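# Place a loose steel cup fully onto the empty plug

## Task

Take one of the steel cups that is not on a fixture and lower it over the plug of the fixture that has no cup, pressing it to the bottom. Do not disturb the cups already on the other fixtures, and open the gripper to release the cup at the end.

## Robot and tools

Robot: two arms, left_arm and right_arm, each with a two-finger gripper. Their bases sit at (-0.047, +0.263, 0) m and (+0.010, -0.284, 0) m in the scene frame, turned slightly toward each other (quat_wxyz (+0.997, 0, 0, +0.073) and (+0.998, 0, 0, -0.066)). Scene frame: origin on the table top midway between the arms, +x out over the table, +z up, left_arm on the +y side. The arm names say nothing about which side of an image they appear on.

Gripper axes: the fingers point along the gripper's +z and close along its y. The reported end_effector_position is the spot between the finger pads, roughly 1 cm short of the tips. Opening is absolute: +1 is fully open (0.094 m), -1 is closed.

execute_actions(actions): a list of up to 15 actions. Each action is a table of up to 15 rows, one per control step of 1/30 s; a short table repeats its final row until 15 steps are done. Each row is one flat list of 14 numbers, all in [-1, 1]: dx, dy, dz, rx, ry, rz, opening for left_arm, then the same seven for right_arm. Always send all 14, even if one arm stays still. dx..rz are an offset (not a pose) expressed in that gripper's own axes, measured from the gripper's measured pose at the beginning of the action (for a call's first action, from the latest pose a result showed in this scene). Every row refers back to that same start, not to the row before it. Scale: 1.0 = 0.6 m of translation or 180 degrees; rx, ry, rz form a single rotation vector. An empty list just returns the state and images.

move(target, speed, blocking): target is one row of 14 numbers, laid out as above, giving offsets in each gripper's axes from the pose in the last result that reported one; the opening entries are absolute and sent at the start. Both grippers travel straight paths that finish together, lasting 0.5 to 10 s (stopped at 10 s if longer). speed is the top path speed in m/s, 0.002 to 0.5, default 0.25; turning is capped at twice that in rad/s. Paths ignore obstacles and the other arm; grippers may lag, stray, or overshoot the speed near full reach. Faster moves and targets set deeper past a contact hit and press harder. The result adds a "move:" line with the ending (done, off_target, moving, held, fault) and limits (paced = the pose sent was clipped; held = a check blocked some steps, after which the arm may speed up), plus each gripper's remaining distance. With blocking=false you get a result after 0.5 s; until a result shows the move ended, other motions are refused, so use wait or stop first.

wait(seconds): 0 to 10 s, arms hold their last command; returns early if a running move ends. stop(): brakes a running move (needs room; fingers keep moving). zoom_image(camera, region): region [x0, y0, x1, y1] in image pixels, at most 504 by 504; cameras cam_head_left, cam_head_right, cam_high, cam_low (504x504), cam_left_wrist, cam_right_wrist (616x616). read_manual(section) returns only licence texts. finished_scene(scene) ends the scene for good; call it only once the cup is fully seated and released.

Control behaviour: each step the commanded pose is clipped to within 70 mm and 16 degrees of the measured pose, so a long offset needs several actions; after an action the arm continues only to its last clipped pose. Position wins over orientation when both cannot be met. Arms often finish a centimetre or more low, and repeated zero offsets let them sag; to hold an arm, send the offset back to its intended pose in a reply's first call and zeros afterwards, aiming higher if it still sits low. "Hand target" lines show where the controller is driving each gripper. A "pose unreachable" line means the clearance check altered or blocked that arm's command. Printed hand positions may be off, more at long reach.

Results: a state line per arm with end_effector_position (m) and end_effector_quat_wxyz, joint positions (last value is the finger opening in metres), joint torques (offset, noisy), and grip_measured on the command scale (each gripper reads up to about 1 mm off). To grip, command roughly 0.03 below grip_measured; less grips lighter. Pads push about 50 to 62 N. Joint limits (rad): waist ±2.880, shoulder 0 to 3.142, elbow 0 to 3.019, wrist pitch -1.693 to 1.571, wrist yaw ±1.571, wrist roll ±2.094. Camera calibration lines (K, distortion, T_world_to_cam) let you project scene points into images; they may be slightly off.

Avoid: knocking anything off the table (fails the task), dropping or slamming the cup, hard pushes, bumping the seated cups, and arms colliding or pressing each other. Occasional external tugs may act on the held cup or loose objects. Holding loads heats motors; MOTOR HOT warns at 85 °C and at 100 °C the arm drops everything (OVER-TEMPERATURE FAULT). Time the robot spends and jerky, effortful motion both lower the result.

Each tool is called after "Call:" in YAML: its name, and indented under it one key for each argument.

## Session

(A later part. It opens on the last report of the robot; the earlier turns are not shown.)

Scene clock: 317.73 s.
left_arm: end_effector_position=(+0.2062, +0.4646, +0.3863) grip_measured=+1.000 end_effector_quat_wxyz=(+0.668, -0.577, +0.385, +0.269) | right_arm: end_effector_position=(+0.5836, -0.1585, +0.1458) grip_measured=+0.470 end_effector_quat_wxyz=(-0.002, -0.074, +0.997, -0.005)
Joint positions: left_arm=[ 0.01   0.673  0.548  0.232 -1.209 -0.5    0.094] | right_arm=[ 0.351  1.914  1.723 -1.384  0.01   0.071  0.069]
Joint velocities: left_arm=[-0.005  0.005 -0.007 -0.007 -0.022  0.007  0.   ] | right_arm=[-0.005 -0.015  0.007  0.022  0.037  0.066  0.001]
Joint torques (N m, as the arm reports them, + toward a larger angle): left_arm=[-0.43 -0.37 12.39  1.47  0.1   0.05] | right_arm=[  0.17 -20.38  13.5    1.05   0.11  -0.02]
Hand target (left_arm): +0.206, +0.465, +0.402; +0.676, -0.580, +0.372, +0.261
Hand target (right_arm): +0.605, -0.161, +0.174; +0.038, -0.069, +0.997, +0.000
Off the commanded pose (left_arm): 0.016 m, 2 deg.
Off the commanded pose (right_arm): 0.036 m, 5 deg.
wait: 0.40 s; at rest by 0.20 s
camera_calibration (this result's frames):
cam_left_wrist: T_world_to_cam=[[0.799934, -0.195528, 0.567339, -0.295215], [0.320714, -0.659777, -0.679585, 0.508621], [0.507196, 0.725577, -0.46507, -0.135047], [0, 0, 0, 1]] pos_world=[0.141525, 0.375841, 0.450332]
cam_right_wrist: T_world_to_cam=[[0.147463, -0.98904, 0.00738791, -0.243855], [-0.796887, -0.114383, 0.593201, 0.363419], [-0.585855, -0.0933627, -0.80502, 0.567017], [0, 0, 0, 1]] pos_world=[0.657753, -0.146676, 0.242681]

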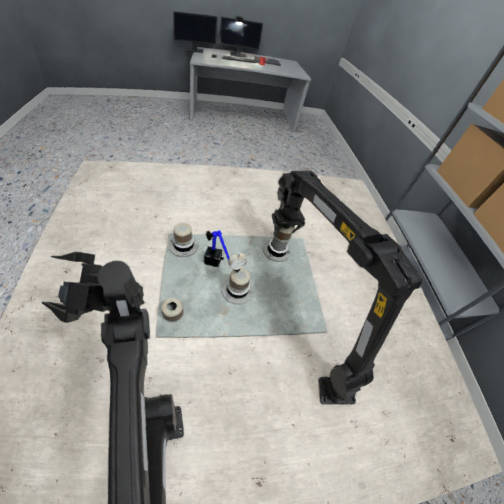

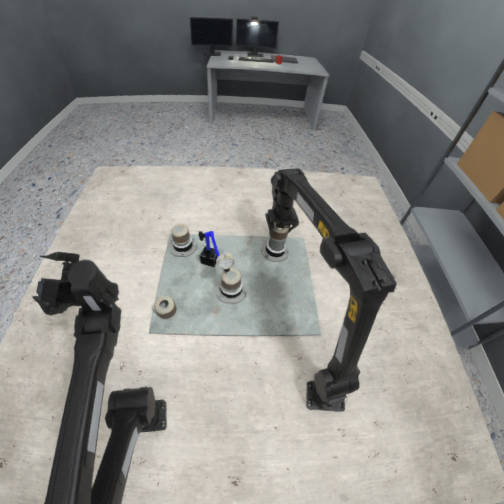

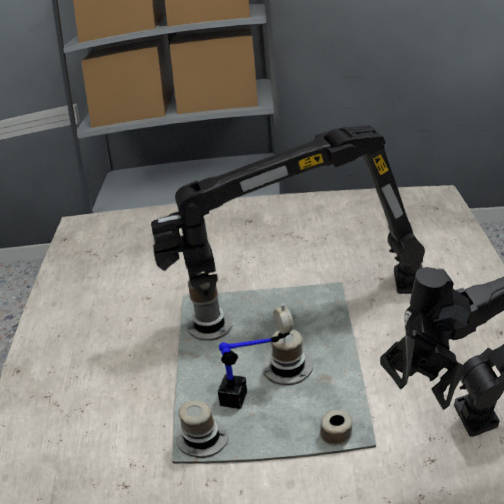

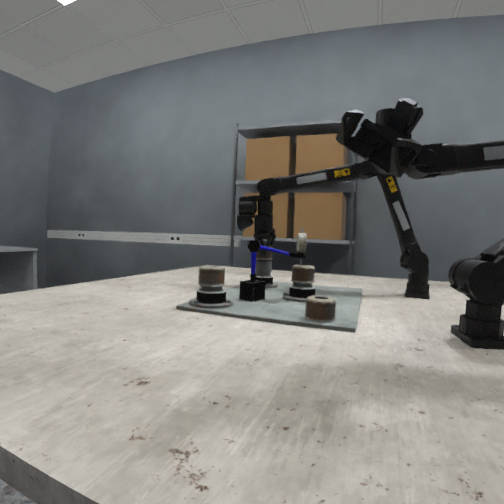

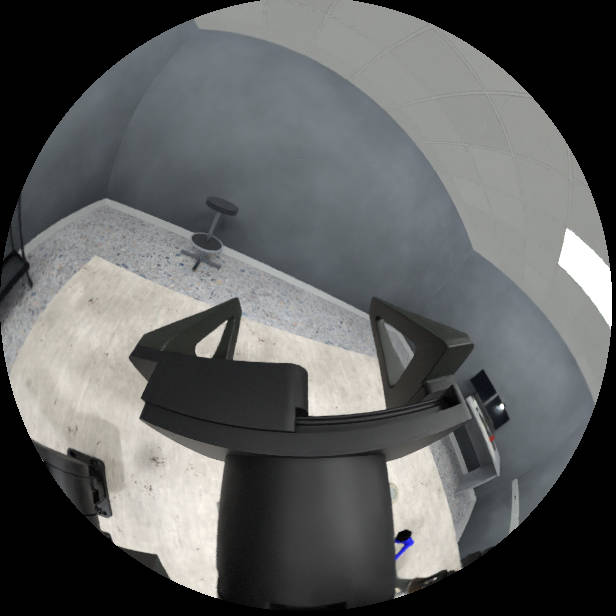

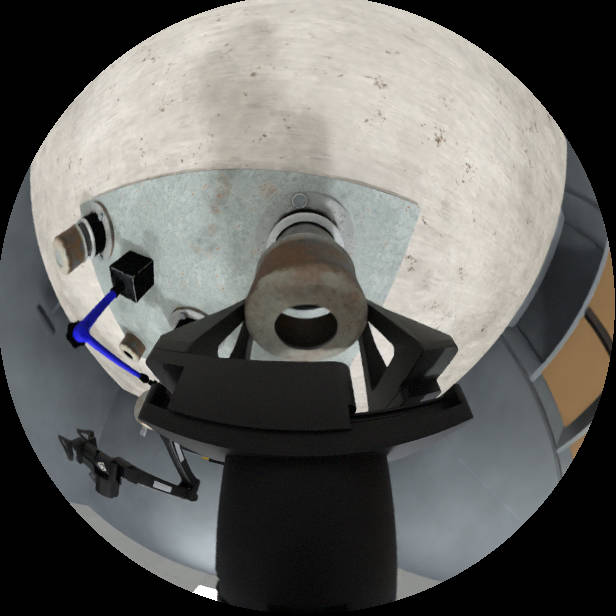

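Call:
execute_actions:
  actions:
    - [[-0.0216,-0.0148,0.001,0.0016,-0.0036,-0.0099,1,-0.0093,0.004,0.01043,-0.00011,-0.00159,0,0.437],[-0.0216,-0.0148,0.001,0.0016,-0.0036,-0.0099,1,-0.0091,0.004,0.012,-0.00011,-0.00163,0,0.437],[-0.0216,-0.0148,0.001,0.0016,-0.0036,-0.0099,1,-0.0088,0.004,0.0146,-0.00012,-0.0017,0,0.437],[-0.0216,-0.0148,0.001,0.0016,-0.0036,-0.0099,1,-0.0085,0.004,0.0176,-0.00012,-0.00177,0,0.437],[-0.0216,-0.0148,0.001,0.0016,-0.0036,-0.0099,1,-0.0081,0.004,0.0208,-0.00013,-0.00185,0,0.437],[-0.0216,-0.0148,0.001,0.0016,-0.0036,-0.0099,1,-0.0078,0.004,0.024,-0.00013,-0.00194,0,0.437],[-0.0216,-0.0148,0.001,0.0016,-0.0036,-0.0099,1,-0.0074,0.004,0.0272,-0.00014,-0.00202,0,0.437],[-0.0216,-0.0148,0.001,0.0016,-0.0036,-0.0099,1,-0.0071,0.004,0.0304,-0.00015,-0.0021,0,0.437],[-0.0216,-0.0148,0.001,0.0016,-0.0036,-0.0099,1,-0.0067,0.004,0.0336,-0.00015,-0.00218,0,0.437],[-0.0216,-0.0148,0.001,0.0016,-0.0036,-0.0099,1,-0.0064,0.004,0.0368,-0.00016,-0.00226,0,0.437],[-0.0216,-0.0148,0.001,0.0016,-0.0036,-0.0099,1,-0.006,0.004,0.04,-0.00016,-0.00234,0,0.437],[-0.0216,-0.0148,0.001,0.0016,-0.0036,-0.0099,1,-0.0056,0.004,0.0432,-0.00017,-0.00242,0,0.437],[-0.0216,-0.0148,0.001,0.0016,-0.0036,-0.0099,1,-0.0053,0.004,0.0462,-0.00017,-0.0025,0,0.437],[-0.0216,-0.0148,0.001,0.0016,-0.0036,-0.0099,1,-0.005,0.004,0.0487,-0.00018,-0.00257,0,0.437],[-0.0216,-0.0148,0.001,0.0016,-0.0036,-0.0099,1,-0.00487,0.004,0.05005,-0.00018,-0.0026,0,0.437]]

Call:
wait:
  seconds: 0.4

Scene clock: 379.50 s.
left_arm: end_effector_position=(+0.2062, +0.4646, +0.3863) grip_measured=+1.000 end_effector_quat_wxyz=(+0.668, -0.577, +0.385, +0.269) | right_arm: end_effector_position=(+0.5819, -0.1588, +0.1251) grip_measured=+0.470 end_effector_quat_wxyz=(+0.001, -0.074, +0.997, -0.005)
Joint positions: left_arm=[ 0.01   0.673  0.548  0.232 -1.209 -0.5    0.094] | right_arm=[ 0.351  1.919  1.675 -1.327  0.01   0.071  0.069]
Joint velocities: left_arm=[-0.015 -0.005 -0.017 -0.017  0.007  0.007  0.   ] | right_arm=[ 0.005  0.024 -0.12   0.139  0.037 -0.022  0.001]
Joint torques (N m, as the arm reports them, + toward a larger angle): left_arm=[-0.39 -0.43 12.38  1.47  0.1   0.05] | right_arm=[  1.69 -18.54   8.83   1.01   0.11   0.04]
Hand target (left_arm): +0.206, +0.465, +0.402; +0.676, -0.580, +0.372, +0.261
Hand target (right_arm): +0.586, -0.156, +0.116; +0.002, -0.074, +0.997, -0.005
Off the commanded pose (left_arm): 0.016 m, 2 deg.
Off the commanded pose (right_arm): 0.011 m, 0 deg.
camera_calibration (this result's frames):
cam_left_wrist: T_world_to_cam=[[0.799934, -0.195528, 0.567339, -0.295215], [0.320714, -0.659777, -0.679585, 0.508621], [0.507196, 0.725577, -0.46507, -0.135047], [0, 0, 0, 1]] pos_world=[0.141525, 0.375841, 0.450332]
cam_right_wrist: T_world_to_cam=[[0.147434, -0.989047, 0.00708835, -0.243769], [-0.79931, -0.114923, 0.589828, 0.376107], [-0.582553, -0.0926262, -0.807498, 0.547832], [0, 0, 0, 1]] pos_world=[0.655707, -0.147132, 0.222263]

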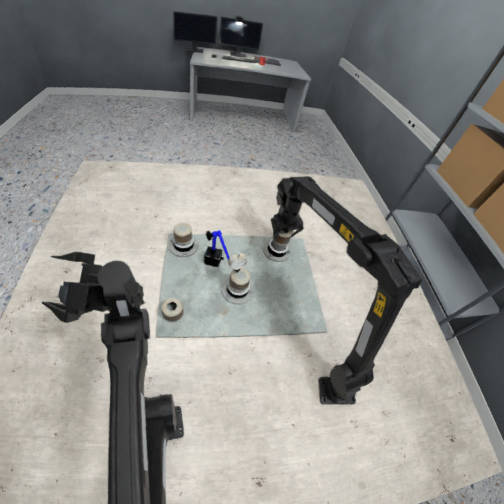

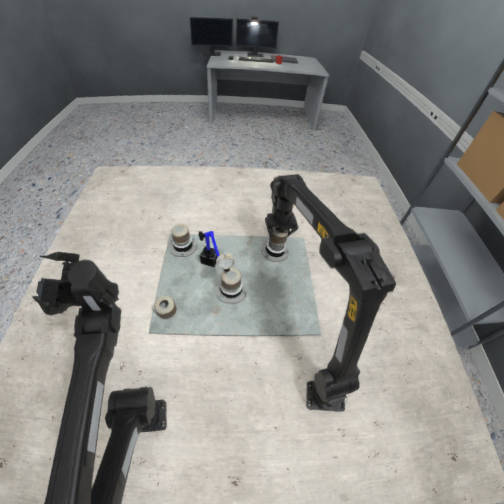

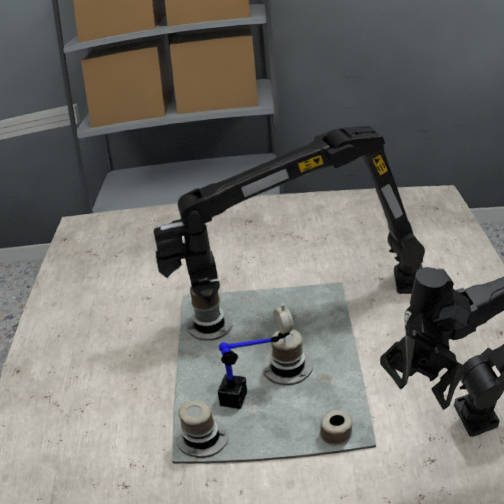

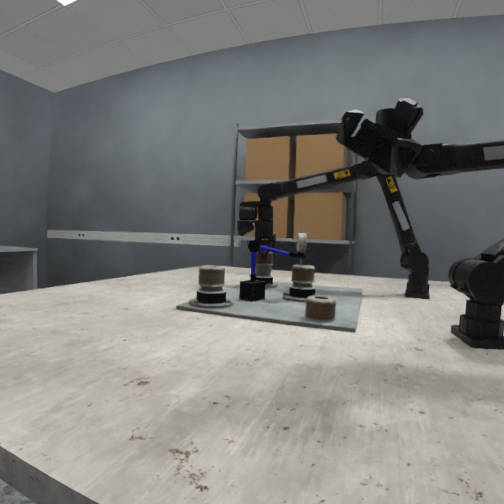

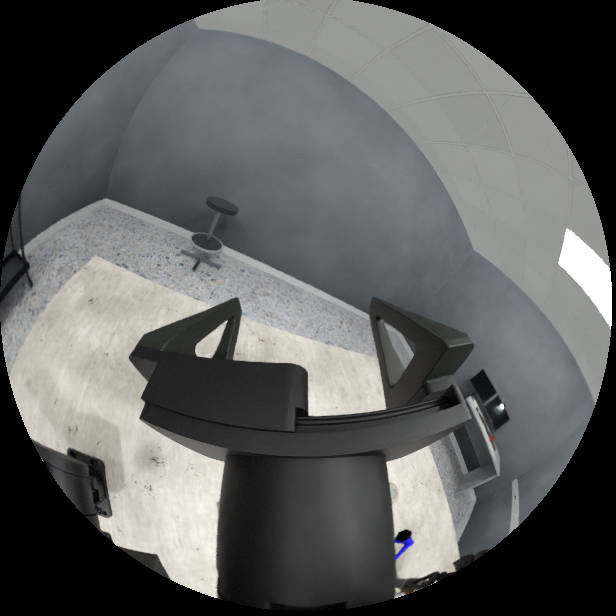

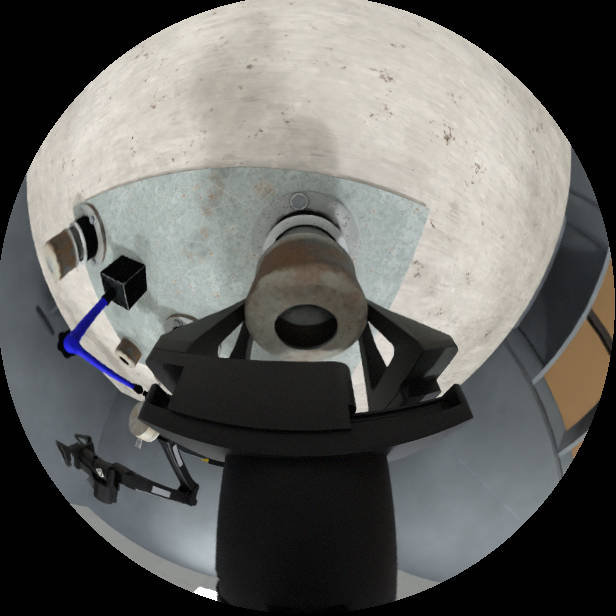

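Scene clock: 379.90 s.
left_arm: end_effector_position=(+0.2062, +0.4646, +0.3863) grip_measured=+1.000 end_effector_quat_wxyz=(+0.668, -0.577, +0.385, +0.269) | right_arm: end_effector_position=(+0.5820, -0.1588, +0.1185) grip_measured=+0.470 end_effector_quat_wxyz=(-0.002, -0.074, +0.997, -0.005)
Joint positions: left_arm=[ 0.01   0.673  0.548  0.232 -1.209 -0.5    0.094] | right_arm=[ 0.351  1.927  1.669 -1.318  0.01   0.071  0.069]
Joint velocities: left_arm=[-0.005 -0.005 -0.002 -0.012  0.037  0.007  0.   ] | right_arm=[-0.015  0.015  0.002  0.002 -0.095 -0.066  0.001]
Joint torques (N m, as the arm reports them, + toward a larger angle): left_arm=[-0.38 -0.43 12.39  1.47  0.1   0.05] | right_arm=[  1.7  -19.28   8.8    1.03   0.09   0.04]
Hand target (left_arm): +0.206, +0.465, +0.402; +0.676, -0.580, +0.372, +0.261
Hand target (right_arm): +0.585, -0.156, +0.116; +0.002, -0.074, +0.997, -0.005
Off the commanded pose (left_arm): 0.016 m, 2 deg.
Off the commanded pose (right_arm): 0.006 m, 0 deg.
wait: 0.40 s; at rest by 0.30 s
camera_calibration (this result's frames):
cam_left_wrist: T_world_to_cam=[[0.799934, -0.195528, 0.567339, -0.295215], [0.320714, -0.659777, -0.679585, 0.508621], [0.507196, 0.725577, -0.46507, -0.135047], [0, 0, 0, 1]] pos_world=[0.141525, 0.375841, 0.450332]
cam_right_wrist: T_world_to_cam=[[0.147466, -0.989039, 0.00741513, -0.243772], [-0.796666, -0.114333, 0.593507, 0.37818], [-0.586154, -0.0934295, -0.804794, 0.544244], [0, 0, 0, 1]] pos_world=[0.656242, -0.147013, 0.215359]

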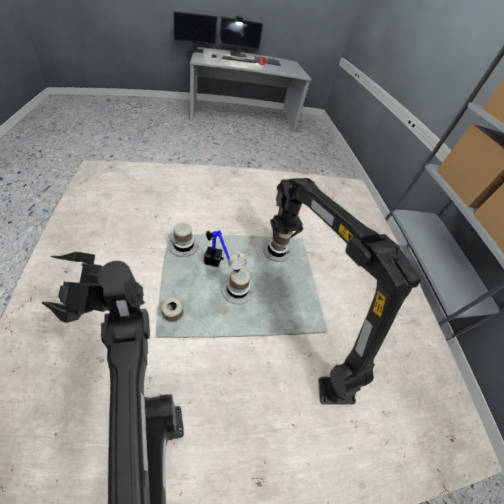

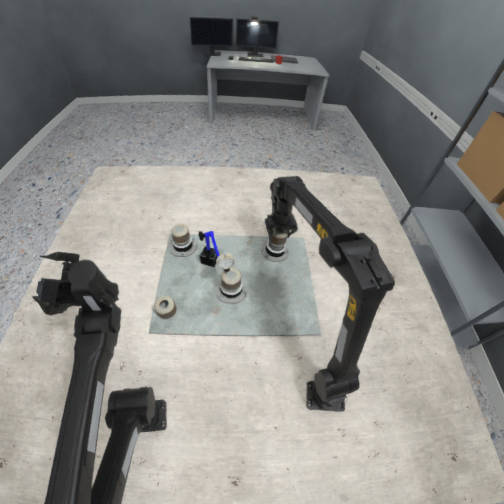

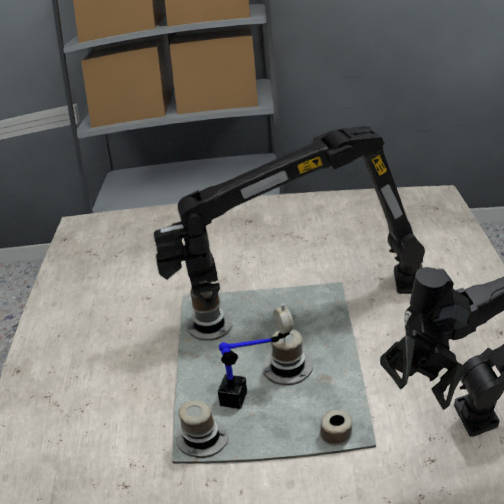

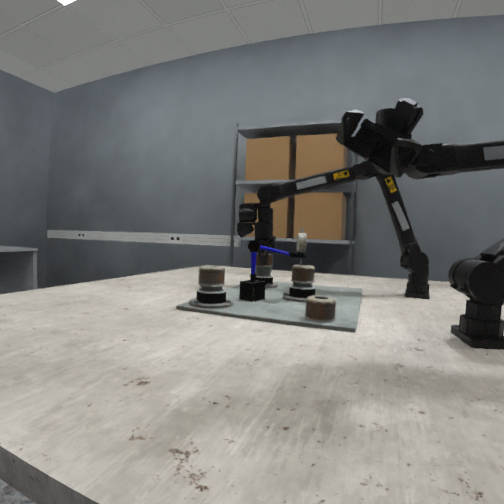

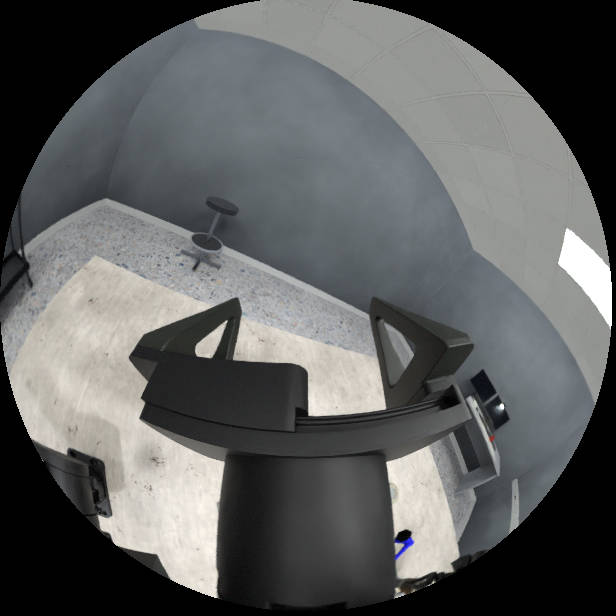

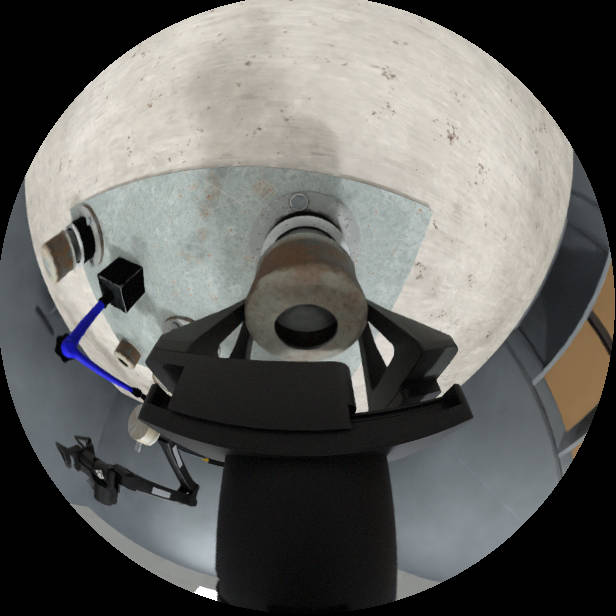

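Call:
execute_actions:
  actions: []

Scene clock: 386.87 s.
left_arm: end_effector_position=(+0.2062, +0.4646, +0.3863) grip_measured=+1.000 end_effector_quat_wxyz=(+0.668, -0.577, +0.385, +0.269) | right_arm: end_effector_position=(+0.5820, -0.1588, +0.1185) grip_measured=+0.470 end_effector_quat_wxyz=(-0.002, -0.074, +0.997, -0.005)
Joint positions: left_arm=[ 0.01   0.673  0.548  0.232 -1.209 -0.5    0.094] | right_arm=[ 0.351  1.927  1.669 -1.318  0.01   0.071  0.069]
Joint velocities: left_arm=[ 0.015  0.005 -0.032  0.002  0.095  0.007  0.   ] | right_arm=[-0.005 -0.005  0.012 -0.007  0.022  0.051  0.001]
Joint torques (N m, as the arm reports them, + toward a larger angle): left_arm=[-0.41 -0.4  12.41  1.48  0.1   0.05] | right_arm=[  1.66 -19.17   8.77   1.01   0.1    0.03]
Hand target (left_arm): +0.206, +0.465, +0.402; +0.676, -0.580, +0.372, +0.261
Hand target (right_arm): +0.585, -0.156, +0.116; +0.002, -0.074, +0.997, -0.005
Off the commanded pose (left_arm): 0.016 m, 2 deg.
Off the commanded pose (right_arm): 0.006 m, 0 deg.
camera_calibration (this result's frames):
cam_left_wrist: T_world_to_cam=[[0.799934, -0.195528, 0.567339, -0.295215], [0.320714, -0.659777, -0.679585, 0.508621], [0.507196, 0.725577, -0.46507, -0.135047], [0, 0, 0, 1]] pos_world=[0.141525, 0.375841, 0.450332]
cam_right_wrist: T_world_to_cam=[[0.147466, -0.989039, 0.00741513, -0.243772], [-0.796666, -0.114333, 0.593507, 0.37818], [-0.586154, -0.0934295, -0.804794, 0.544244], [0, 0, 0, 1]] pos_world=[0.656242, -0.147013, 0.215359]

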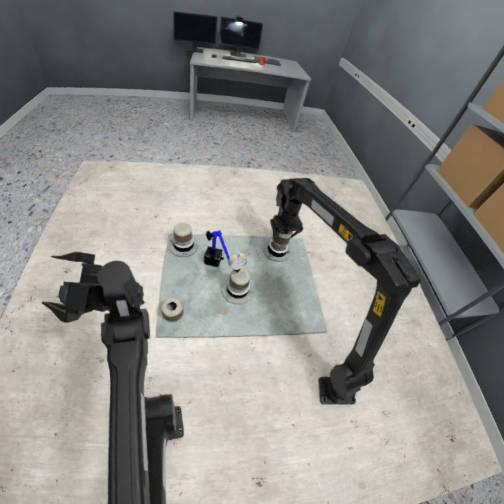

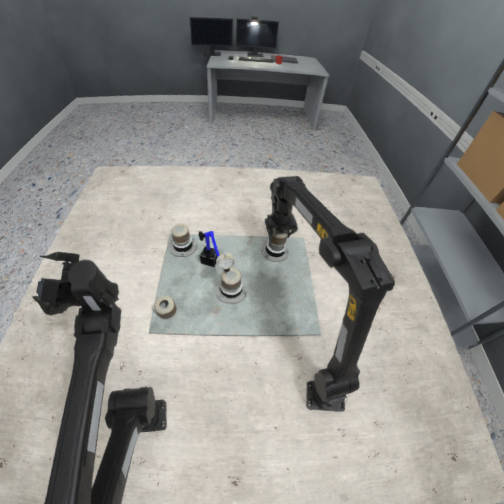

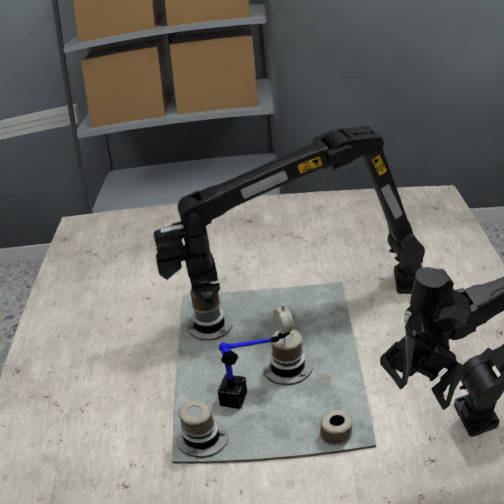

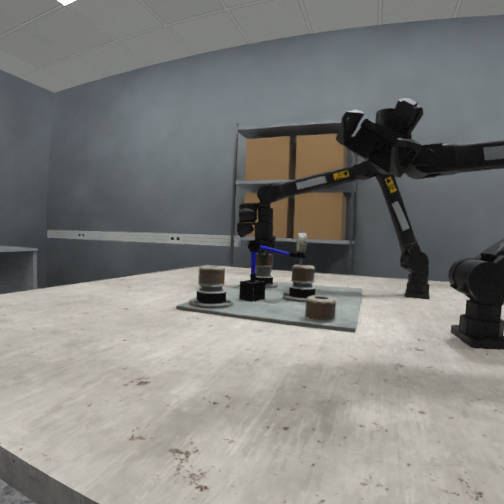

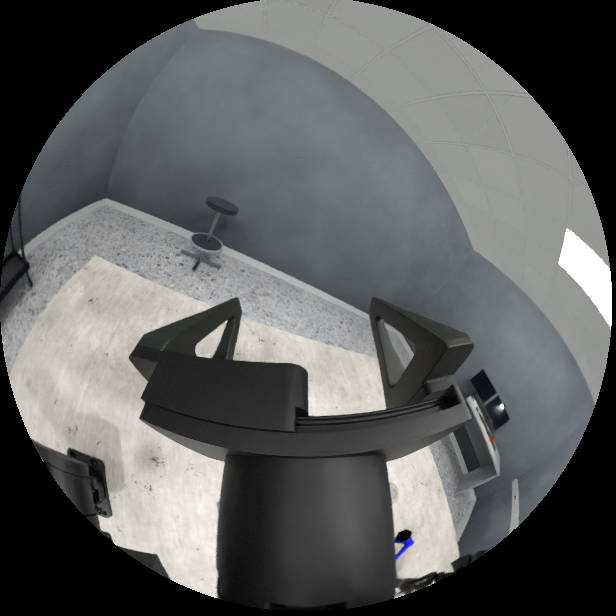

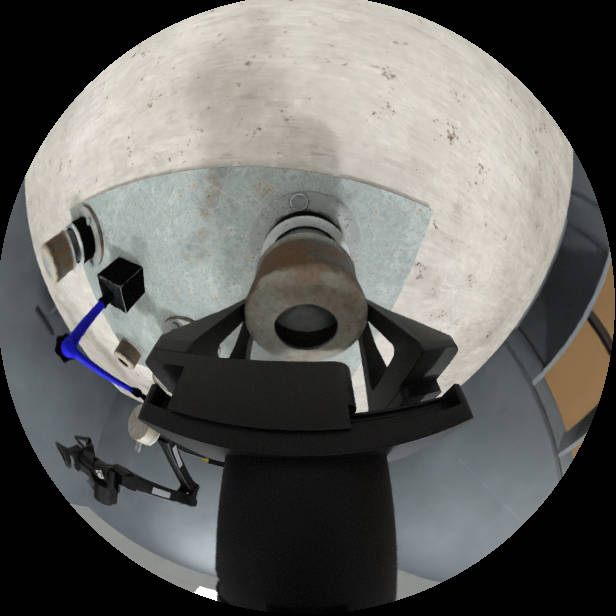

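Call:
execute_actions:
  actions:
    - [[-0.0216,-0.0148,0.001,0.0016,-0.0036,-0.0099,1,-0.006,0.004,0.008,-0.0001,-0.002,0,0.437],[-0.0216,-0.0148,0.001,0.0016,-0.0036,-0.0099,1,-0.0065,0.004,0.012,-0.0001,-0.002,0,0.437],[-0.0216,-0.0148,0.001,0.0016,-0.0036,-0.0099,1,-0.007,0.004,0.016,-0.0001,-0.0022,0,0.437],[-0.0216,-0.0148,0.001,0.0016,-0.0036,-0.0099,1,-0.0075,0.004,0.020,-0.0001,-0.0024,0,0.437],[-0.0216,-0.0148,0.001,0.0016,-0.0036,-0.0099,1,-0.0075,0.004,0.024,-0.0002,-0.0026,0,0.437],[-0.0216,-0.0148,0.001,0.0016,-0.0036,-0.0099,1,-0.0075,0.004,0.028,-0.0002,-0.0028,0,0.437],[-0.0216,-0.0148,0.001,0.0016,-0.0036,-0.0099,1,-0.0075,0.004,0.032,-0.0002,-0.003,0,0.437],[-0.0216,-0.0148,0.001,0.0016,-0.0036,-0.0099,1,-0.0075,0.004,0.0355,-0.0002,-0.003,0,0.437],[-0.0216,-0.0148,0.001,0.0016,-0.0036,-0.0099,1,-0.0075,0.004,0.0385,-0.0002,-0.003,0,0.437],[-0.0216,-0.0148,0.001,0.0016,-0.0036,-0.0099,1,-0.007,0.004,0.041,-0.0002,-0.003,0,0.437],[-0.0216,-0.0148,0.001,0.0016,-0.0036,-0.0099,1,-0.007,0.004,0.0435,-0.0002,-0.003,0,0.437],[-0.0216,-0.0148,0.001,0.0016,-0.0036,-0.0099,1,-0.007,0.004,0.0455,-0.0002,-0.003,0,0.437],[-0.0216,-0.0148,0.001,0.0016,-0.0036,-0.0099,1,-0.007,0.004,0.047,-0.0002,-0.003,0,0.437],[-0.0216,-0.0148,0.001,0.0016,-0.0036,-0.0099,1,-0.007,0.004,0.0485,-0.0002,-0.003,0,0.437],[-0.0216,-0.0148,0.001,0.0016,-0.0036,-0.0099,1,-0.007,0.004,0.0495,-0.0002,-0.003,0,0.437]]

Call:
wait:
  seconds: 0.4

Call:
zoom_image:
  camera: "cam_right_wrist"
  region: [226, 200, 386, 370]

Scene clock: 402.00 s.
left_arm: end_effector_position=(+0.2062, +0.4646, +0.3863) grip_measured=+1.000 end_effector_quat_wxyz=(+0.668, -0.577, +0.385, +0.269) | right_arm: end_effector_position=(+0.5823, -0.1588, +0.0963) grip_measured=+0.470 end_effector_quat_wxyz=(+0.001, -0.074, +0.997, -0.005)
Joint positions: left_arm=[ 0.01   0.673  0.548  0.232 -1.209 -0.5    0.094] | right_arm=[ 0.351  1.941  1.63  -1.259  0.01   0.071  0.069]
Joint velocities: left_arm=[ 0.005 -0.005  0.017 -0.002  0.081 -0.037  0.   ] | right_arm=[-0.005 -0.005 -0.017  0.056 -0.051 -0.007 -0.   ]
Joint torques (N m, as the arm reports them, + toward a larger angle): left_arm=[-0.37 -0.44 12.39  1.47  0.1   0.05] | right_arm=[  1.57 -19.22   8.39   1.07   0.06   0.04]
Hand target (left_arm): +0.206, +0.465, +0.402; +0.676, -0.580, +0.372, +0.261
Hand target (right_arm): +0.585, -0.156, +0.089; +0.003, -0.074, +0.997, -0.004
Off the commanded pose (left_arm): 0.016 m, 2 deg.
Off the commanded pose (right_arm): 0.009 m, 0 deg.
camera_calibration (this result's frames):
cam_left_wrist: T_world_to_cam=[[0.799934, -0.195528, 0.567339, -0.295215], [0.320714, -0.659777, -0.679585, 0.508621], [0.507196, 0.725577, -0.46507, -0.135047], [0, 0, 0, 1]] pos_world=[0.141525, 0.375841, 0.450332]
cam_right_wrist: T_world_to_cam=[[0.14705, -0.989101, 0.00741395, -0.243419], [-0.799843, -0.114497, 0.589187, 0.393852], [-0.581916, -0.09257, -0.807963, 0.524493], [0, 0, 0, 1]] pos_world=[0.656026, -0.147119, 0.193523]

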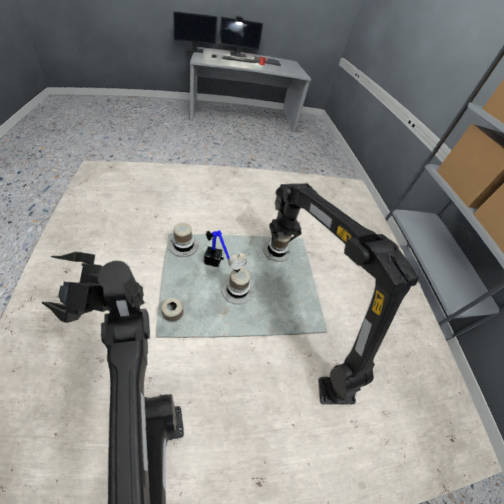

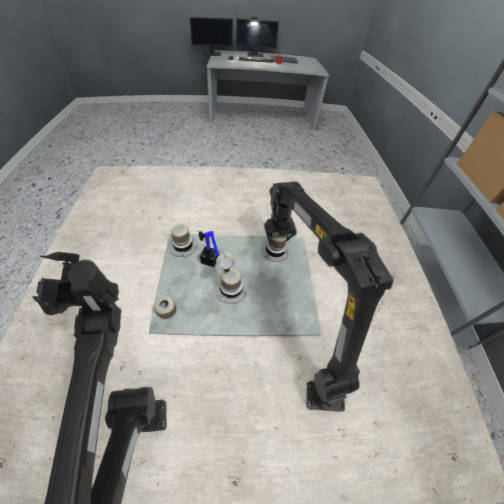

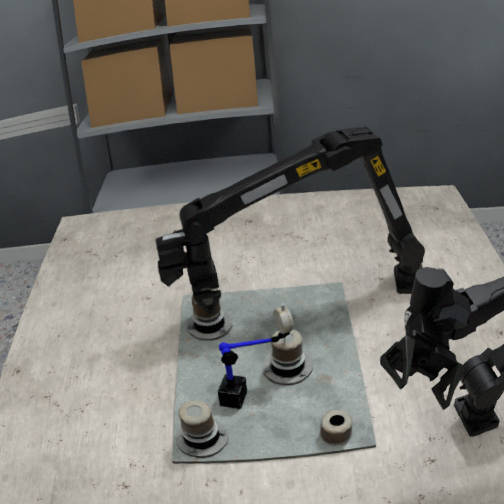

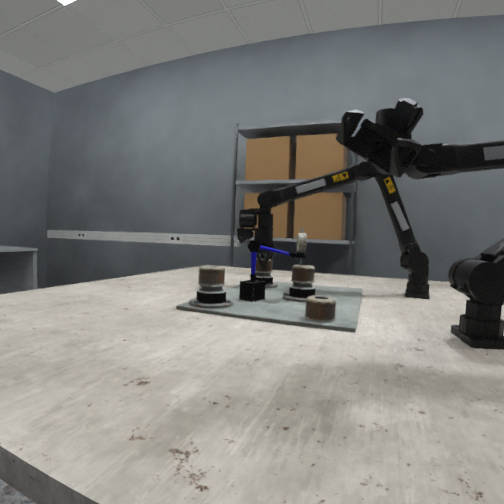

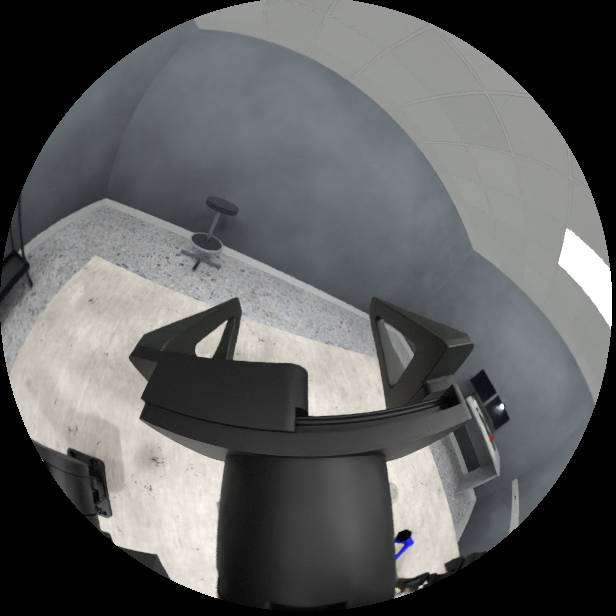

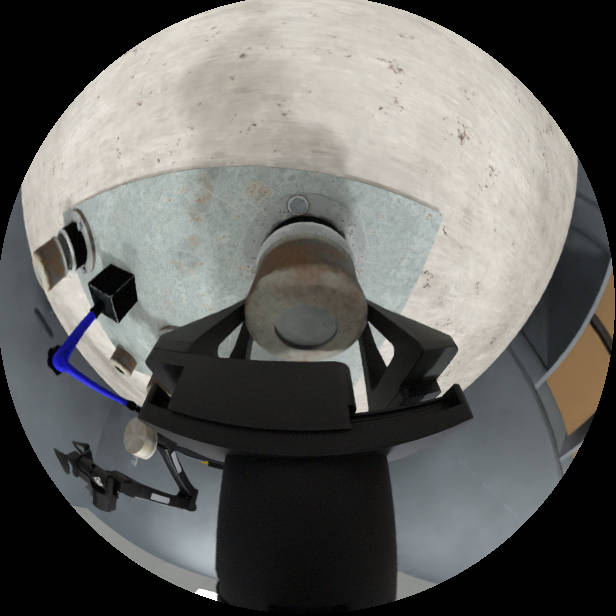

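Scene clock: 402.40 s.
left_arm: end_effector_position=(+0.2062, +0.4646, +0.3863) grip_measured=+1.000 end_effector_quat_wxyz=(+0.668, -0.577, +0.385, +0.269) | right_arm: end_effector_position=(+0.5824, -0.1588, +0.0963) grip_measured=+0.470 end_effector_quat_wxyz=(+0.001, -0.074, +0.997, -0.005)
Joint positions: left_arm=[ 0.01   0.673  0.548  0.232 -1.209 -0.5    0.094] | right_arm=[ 0.351  1.941  1.63  -1.259  0.01   0.071  0.069]
Joint velocities: left_arm=[ 0.005 -0.015  0.012 -0.007 -0.022  0.037  0.   ] | right_arm=[ 0.005 -0.005 -0.002 -0.007  0.007  0.007 -0.001]
Joint torques (N m, as the arm reports them, + toward a larger angle): left_arm=[-0.42 -0.42 12.4   1.48  0.1   0.05] | right_arm=[  1.67 -18.79   8.33   1.27   0.09   0.03]
Hand target (left_arm): +0.206, +0.465, +0.402; +0.676, -0.580, +0.372, +0.261
Hand target (right_arm): +0.585, -0.156, +0.089; +0.003, -0.074, +0.997, -0.005
Off the commanded pose (left_arm): 0.016 m, 2 deg.
Off the commanded pose (right_arm): 0.009 m, 0 deg.
wait: 0.40 s; at rest by 0.17 s
camera_calibration (this result's frames):
cam_left_wrist: T_world_to_cam=[[0.799934, -0.195528, 0.567339, -0.295215], [0.320714, -0.659777, -0.679585, 0.508621], [0.507196, 0.725577, -0.46507, -0.135047], [0, 0, 0, 1]] pos_world=[0.141525, 0.375841, 0.450332]
cam_right_wrist: T_world_to_cam=[[0.147047, -0.989102, 0.00738656, -0.243408], [-0.800063, -0.114546, 0.588879, 0.394077], [-0.581615, -0.0925029, -0.808187, 0.524405], [0, 0, 0, 1]] pos_world=[0.656081, -0.147107, 0.193551]

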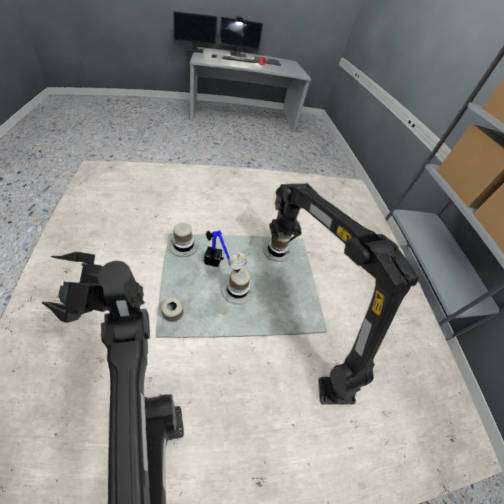

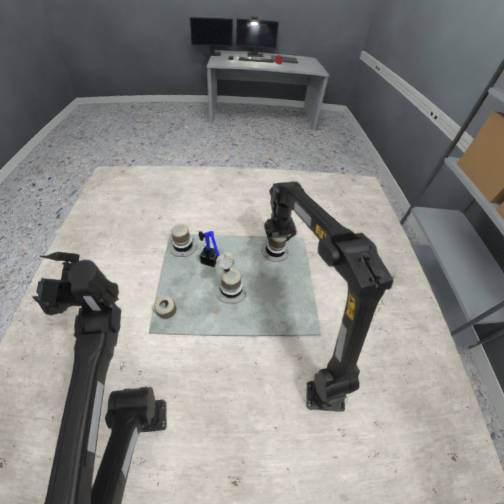

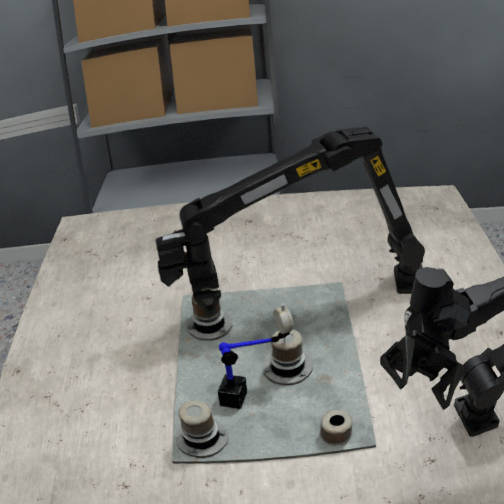

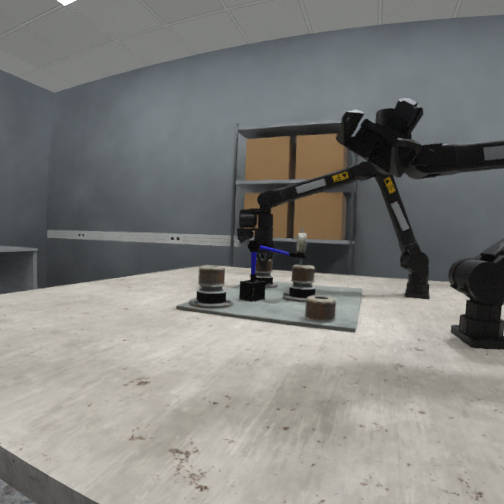

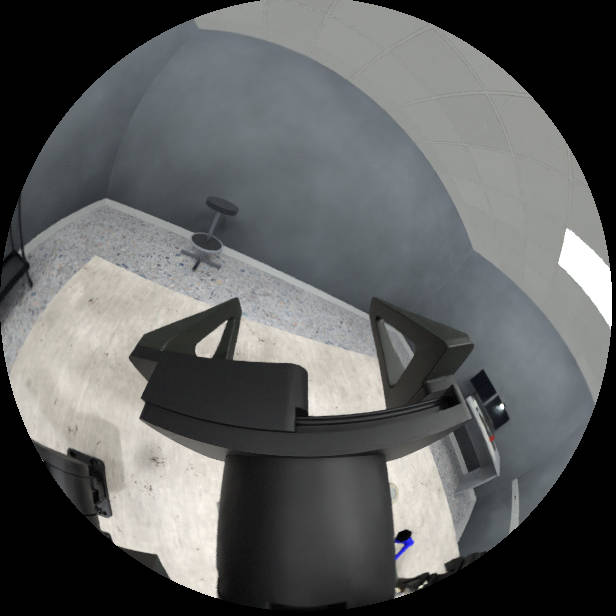

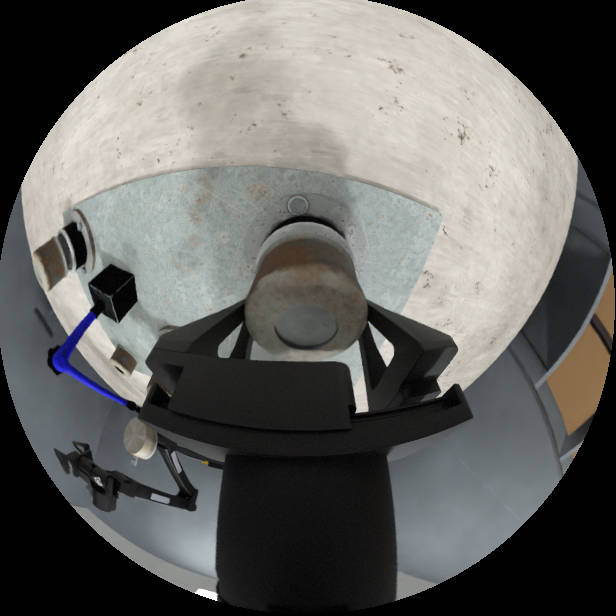

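Region (226, 200, 386, 370) of cam_right_wrist's 616x616 image, scaled by 2.965, with more detail than that image has; it fills the left 474 columns of this view, and the rest is white.

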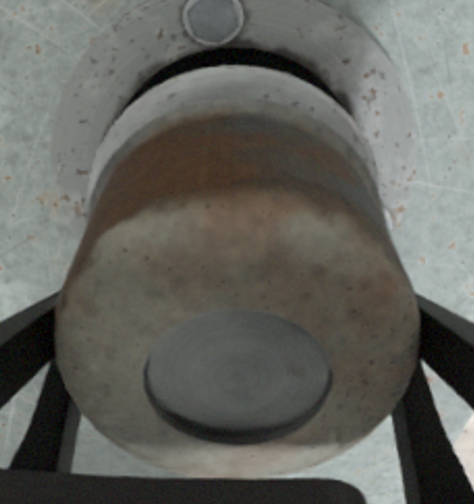

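Call:
execute_actions:
  actions:
    - [[-0.0216,-0.0148,0.001,0.0016,-0.0036,-0.0099,1,-0.0063,0.0041,0.0145,-0.0001,-0.0012,0,0.437],[-0.0216,-0.0148,0.001,0.0016,-0.0036,-0.0099,1,-0.0063,0.0041,0.0165,-0.0001,-0.0013,0,0.437],[-0.0216,-0.0148,0.001,0.0016,-0.0036,-0.0099,1,-0.0063,0.0041,0.018,-0.0001,-0.0014,0,0.437],[-0.0216,-0.0148,0.001,0.0016,-0.0036,-0.0099,1,-0.0063,0.0041,0.018,-0.0001,-0.0014,0,0.437],[-0.0216,-0.0148,0.001,0.0016,-0.0036,-0.0099,1,-0.0063,0.0041,0.015,-0.0001,-0.0012,0,0.45],[-0.0216,-0.0148,0.001,0.0016,-0.0036,-0.0099,1,-0.0063,0.004,0.012,-0.0001,-0.001,0,0.50],[-0.0216,-0.0148,0.001,0.0016,-0.0036,-0.0099,1,-0.0065,0.004,0.008,-0.0001,-0.001,0,0.58],[-0.0216,-0.0148,0.001,0.0016,-0.0036,-0.0099,1,-0.007,0.004,0.004,0,-0.0008,0,0.68],[-0.0216,-0.0148,0.001,0.0016,-0.0036,-0.0099,1,-0.0075,0.004,0.0,0,-0.0006,0,0.78],[-0.0216,-0.0148,0.001,0.0016,-0.0036,-0.0099,1,-0.008,0.004,-0.005,0,-0.0004,0,0.88],[-0.0216,-0.0148,0.001,0.0016,-0.0036,-0.0099,1,-0.009,0.004,-0.011,0,-0.0002,0,0.96],[-0.0216,-0.0148,0.001,0.0016,-0.0036,-0.0099,1,-0.010,0.004,-0.018,0,0,0,1],[-0.0216,-0.0148,0.001,0.0016,-0.0036,-0.0099,1,-0.0115,0.004,-0.026,0,0,0,1],[-0.0216,-0.0148,0.001,0.0016,-0.0036,-0.0099,1,-0.013,0.004,-0.034,0,0,0,1],[-0.0216,-0.0148,0.001,0.0016,-0.0036,-0.0099,1,-0.014,0.004,-0.042,0,0,0,1]]
    - [[-0.0216,-0.0148,0.001,0.0016,-0.0036,-0.0099,1,-0.014,0.004,-0.040,0,0,0,1],[-0.0216,-0.0148,0.001,0.0016,-0.0036,-0.0099,1,-0.015,0.004,-0.047,0,0,0,1],[-0.0216,-0.0148,0.001,0.0016,-0.0036,-0.0099,1,-0.016,0.004,-0.054,0,0,0,1],[-0.0216,-0.0148,0.001,0.0016,-0.0036,-0.0099,1,-0.017,0.004,-0.061,0,0,0,1],[-0.0216,-0.0148,0.001,0.0016,-0.0036,-0.0099,1,-0.018,0.004,-0.068,0,0,0,1],[-0.0216,-0.0148,0.001,0.0016,-0.0036,-0.0099,1,-0.0185,0.004,-0.075,0,0,0,1],[-0.0216,-0.0148,0.001,0.0016,-0.0036,-0.0099,1,-0.019,0.004,-0.081,0,0,0,1],[-0.0216,-0.0148,0.001,0.0016,-0.0036,-0.0099,1,-0.019,0.004,-0.087,0,0,0,1],[-0.0216,-0.0148,0.001,0.0016,-0.0036,-0.0099,1,-0.019,0.004,-0.092,0,0,0,1],[-0.0216,-0.0148,0.001,0.0016,-0.0036,-0.0099,1,-0.019,0.004,-0.096,0,0,0,1],[-0.0216,-0.0148,0.001,0.0016,-0.0036,-0.0099,1,-0.019,0.004,-0.099,0,0,0,1],[-0.0216,-0.0148,0.001,0.0016,-0.0036,-0.0099,1,-0.019,0.004,-0.101,0,0,0,1],[-0.0216,-0.0148,0.001,0.0016,-0.0036,-0.0099,1,-0.019,0.004,-0.102,0,0,0,1]]

Call:
zoom_image:
  camera: "cam_low"
  region: [180, 220, 370, 335]

Call:
zoom_image:
  camera: "cam_right_wrist"
  region: [206, 200, 406, 380]

Scene clock: 444.53 s.
left_arm: end_effector_position=(+0.2062, +0.4646, +0.3863) grip_measured=+1.000 end_effector_quat_wxyz=(+0.668, -0.577, +0.385, +0.269) | right_arm: end_effector_position=(+0.5779, -0.1598, +0.1393) grip_measured=+1.000 end_effector_quat_wxyz=(-0.030, -0.074, +0.997, -0.010)
Joint positions: left_arm=[ 0.01   0.673  0.548  0.232 -1.209 -0.5    0.094] | right_arm=[ 0.351  1.941  1.745 -1.438  0.01   0.071  0.094]
Joint velocities: left_arm=[ 0.005 -0.005  0.002  0.002  0.022 -0.051  0.   ] | right_arm=[ 0.005 -0.005  0.017 -0.046 -0.022 -0.081  0.   ]
Joint torques (N m, as the arm reports them, + toward a larger angle): left_arm=[-0.39 -0.42 12.39  1.46  0.1   0.05] | right_arm=[  1.72 -19.96  12.23  -0.34   0.09   0.04]
Hand target (left_arm): +0.206, +0.465, +0.402; +0.676, -0.580, +0.372, +0.261
Hand target (right_arm): +0.587, -0.155, +0.158; -0.014, -0.074, +0.997, -0.007
Off the commanded pose (left_arm): 0.016 m, 2 deg.
Off the commanded pose (right_arm): 0.022 m, 2 deg.
camera_calibration (this result's frames):
cam_left_wrist: T_world_to_cam=[[0.799934, -0.195528, 0.567339, -0.295215], [0.320714, -0.659777, -0.679585, 0.508621], [0.507196, 0.725577, -0.46507, -0.135047], [0, 0, 0, 1]] pos_world=[0.141525, 0.375841, 0.450332]
cam_right_wrist: T_world_to_cam=[[0.147649, -0.988968, 0.011942, -0.24502], [-0.761876, -0.106029, 0.638985, 0.33729], [-0.63067, -0.103444, -0.769126, 0.577656], [0, 0, 0, 1]] pos_world=[0.65746, -0.146799, 0.231693]

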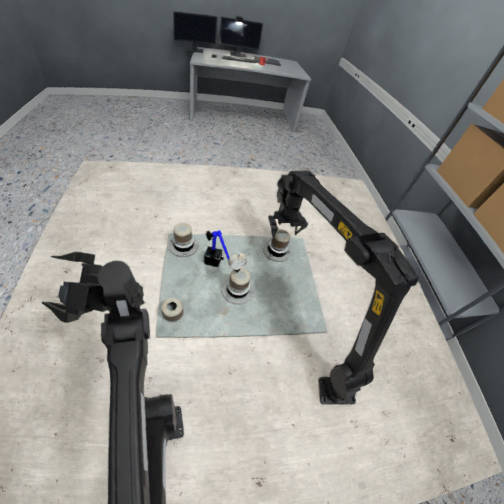

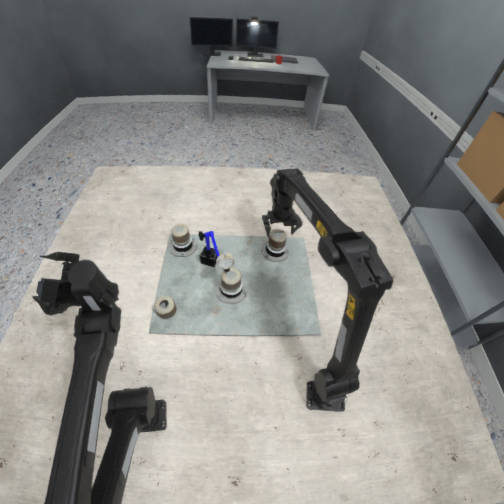

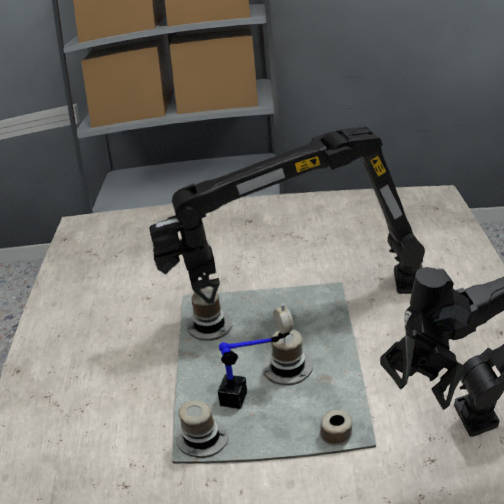

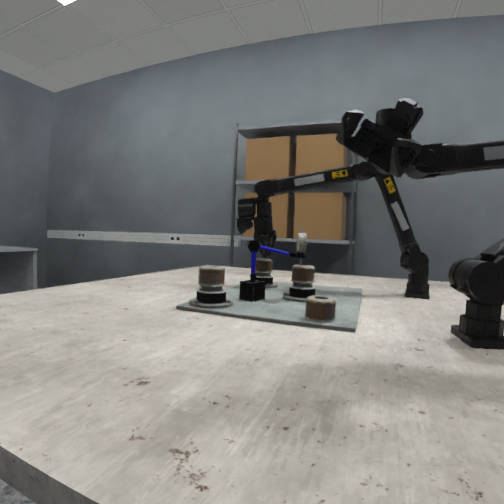

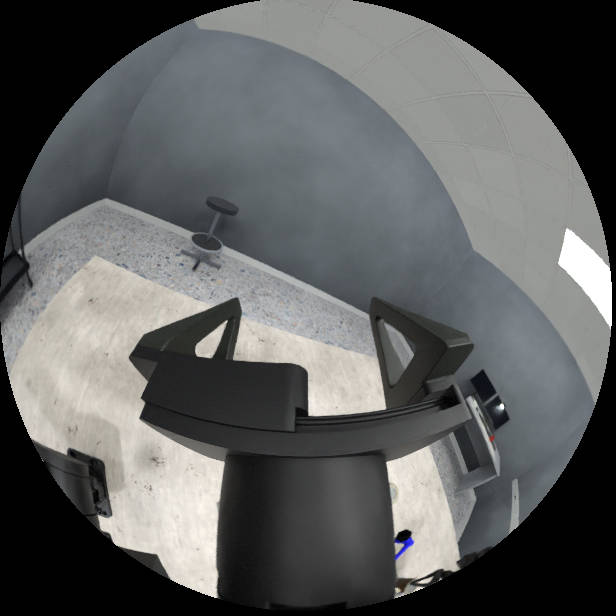

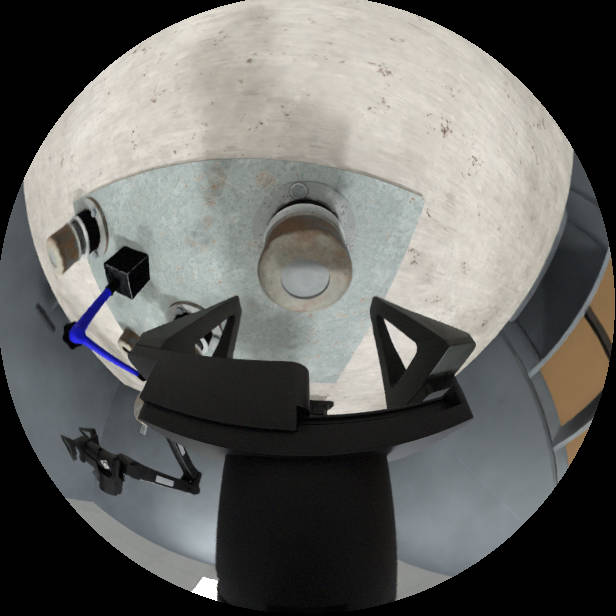

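Region (180, 220, 370, 335) of cam_low's 504x504 image, scaled by 2.653, with more detail than that image has; it fills the top 305 rows of this view, and the rest is white.

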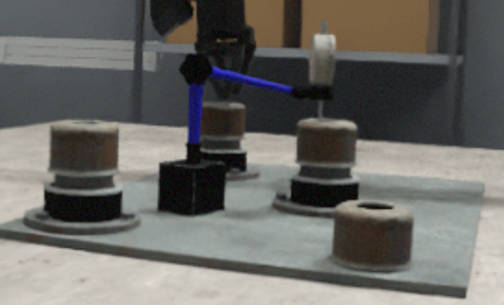

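Region (206, 200, 406, 380) of cam_right_wrist's 616x616 image, scaled by 2.520, with more detail than that image has; it fills the top 454 rows of this view, and the rest is white.

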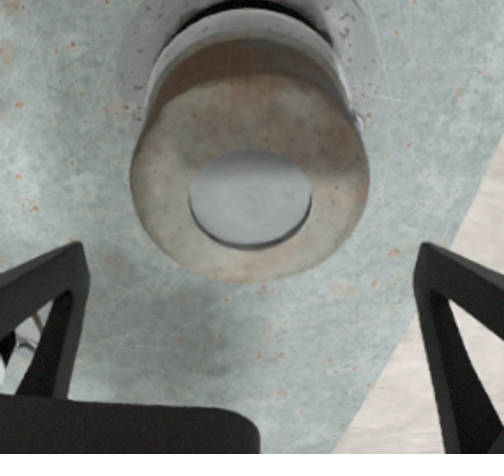

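Call:
finished_scene:
  scene: 2

The scene is finished: the task was done.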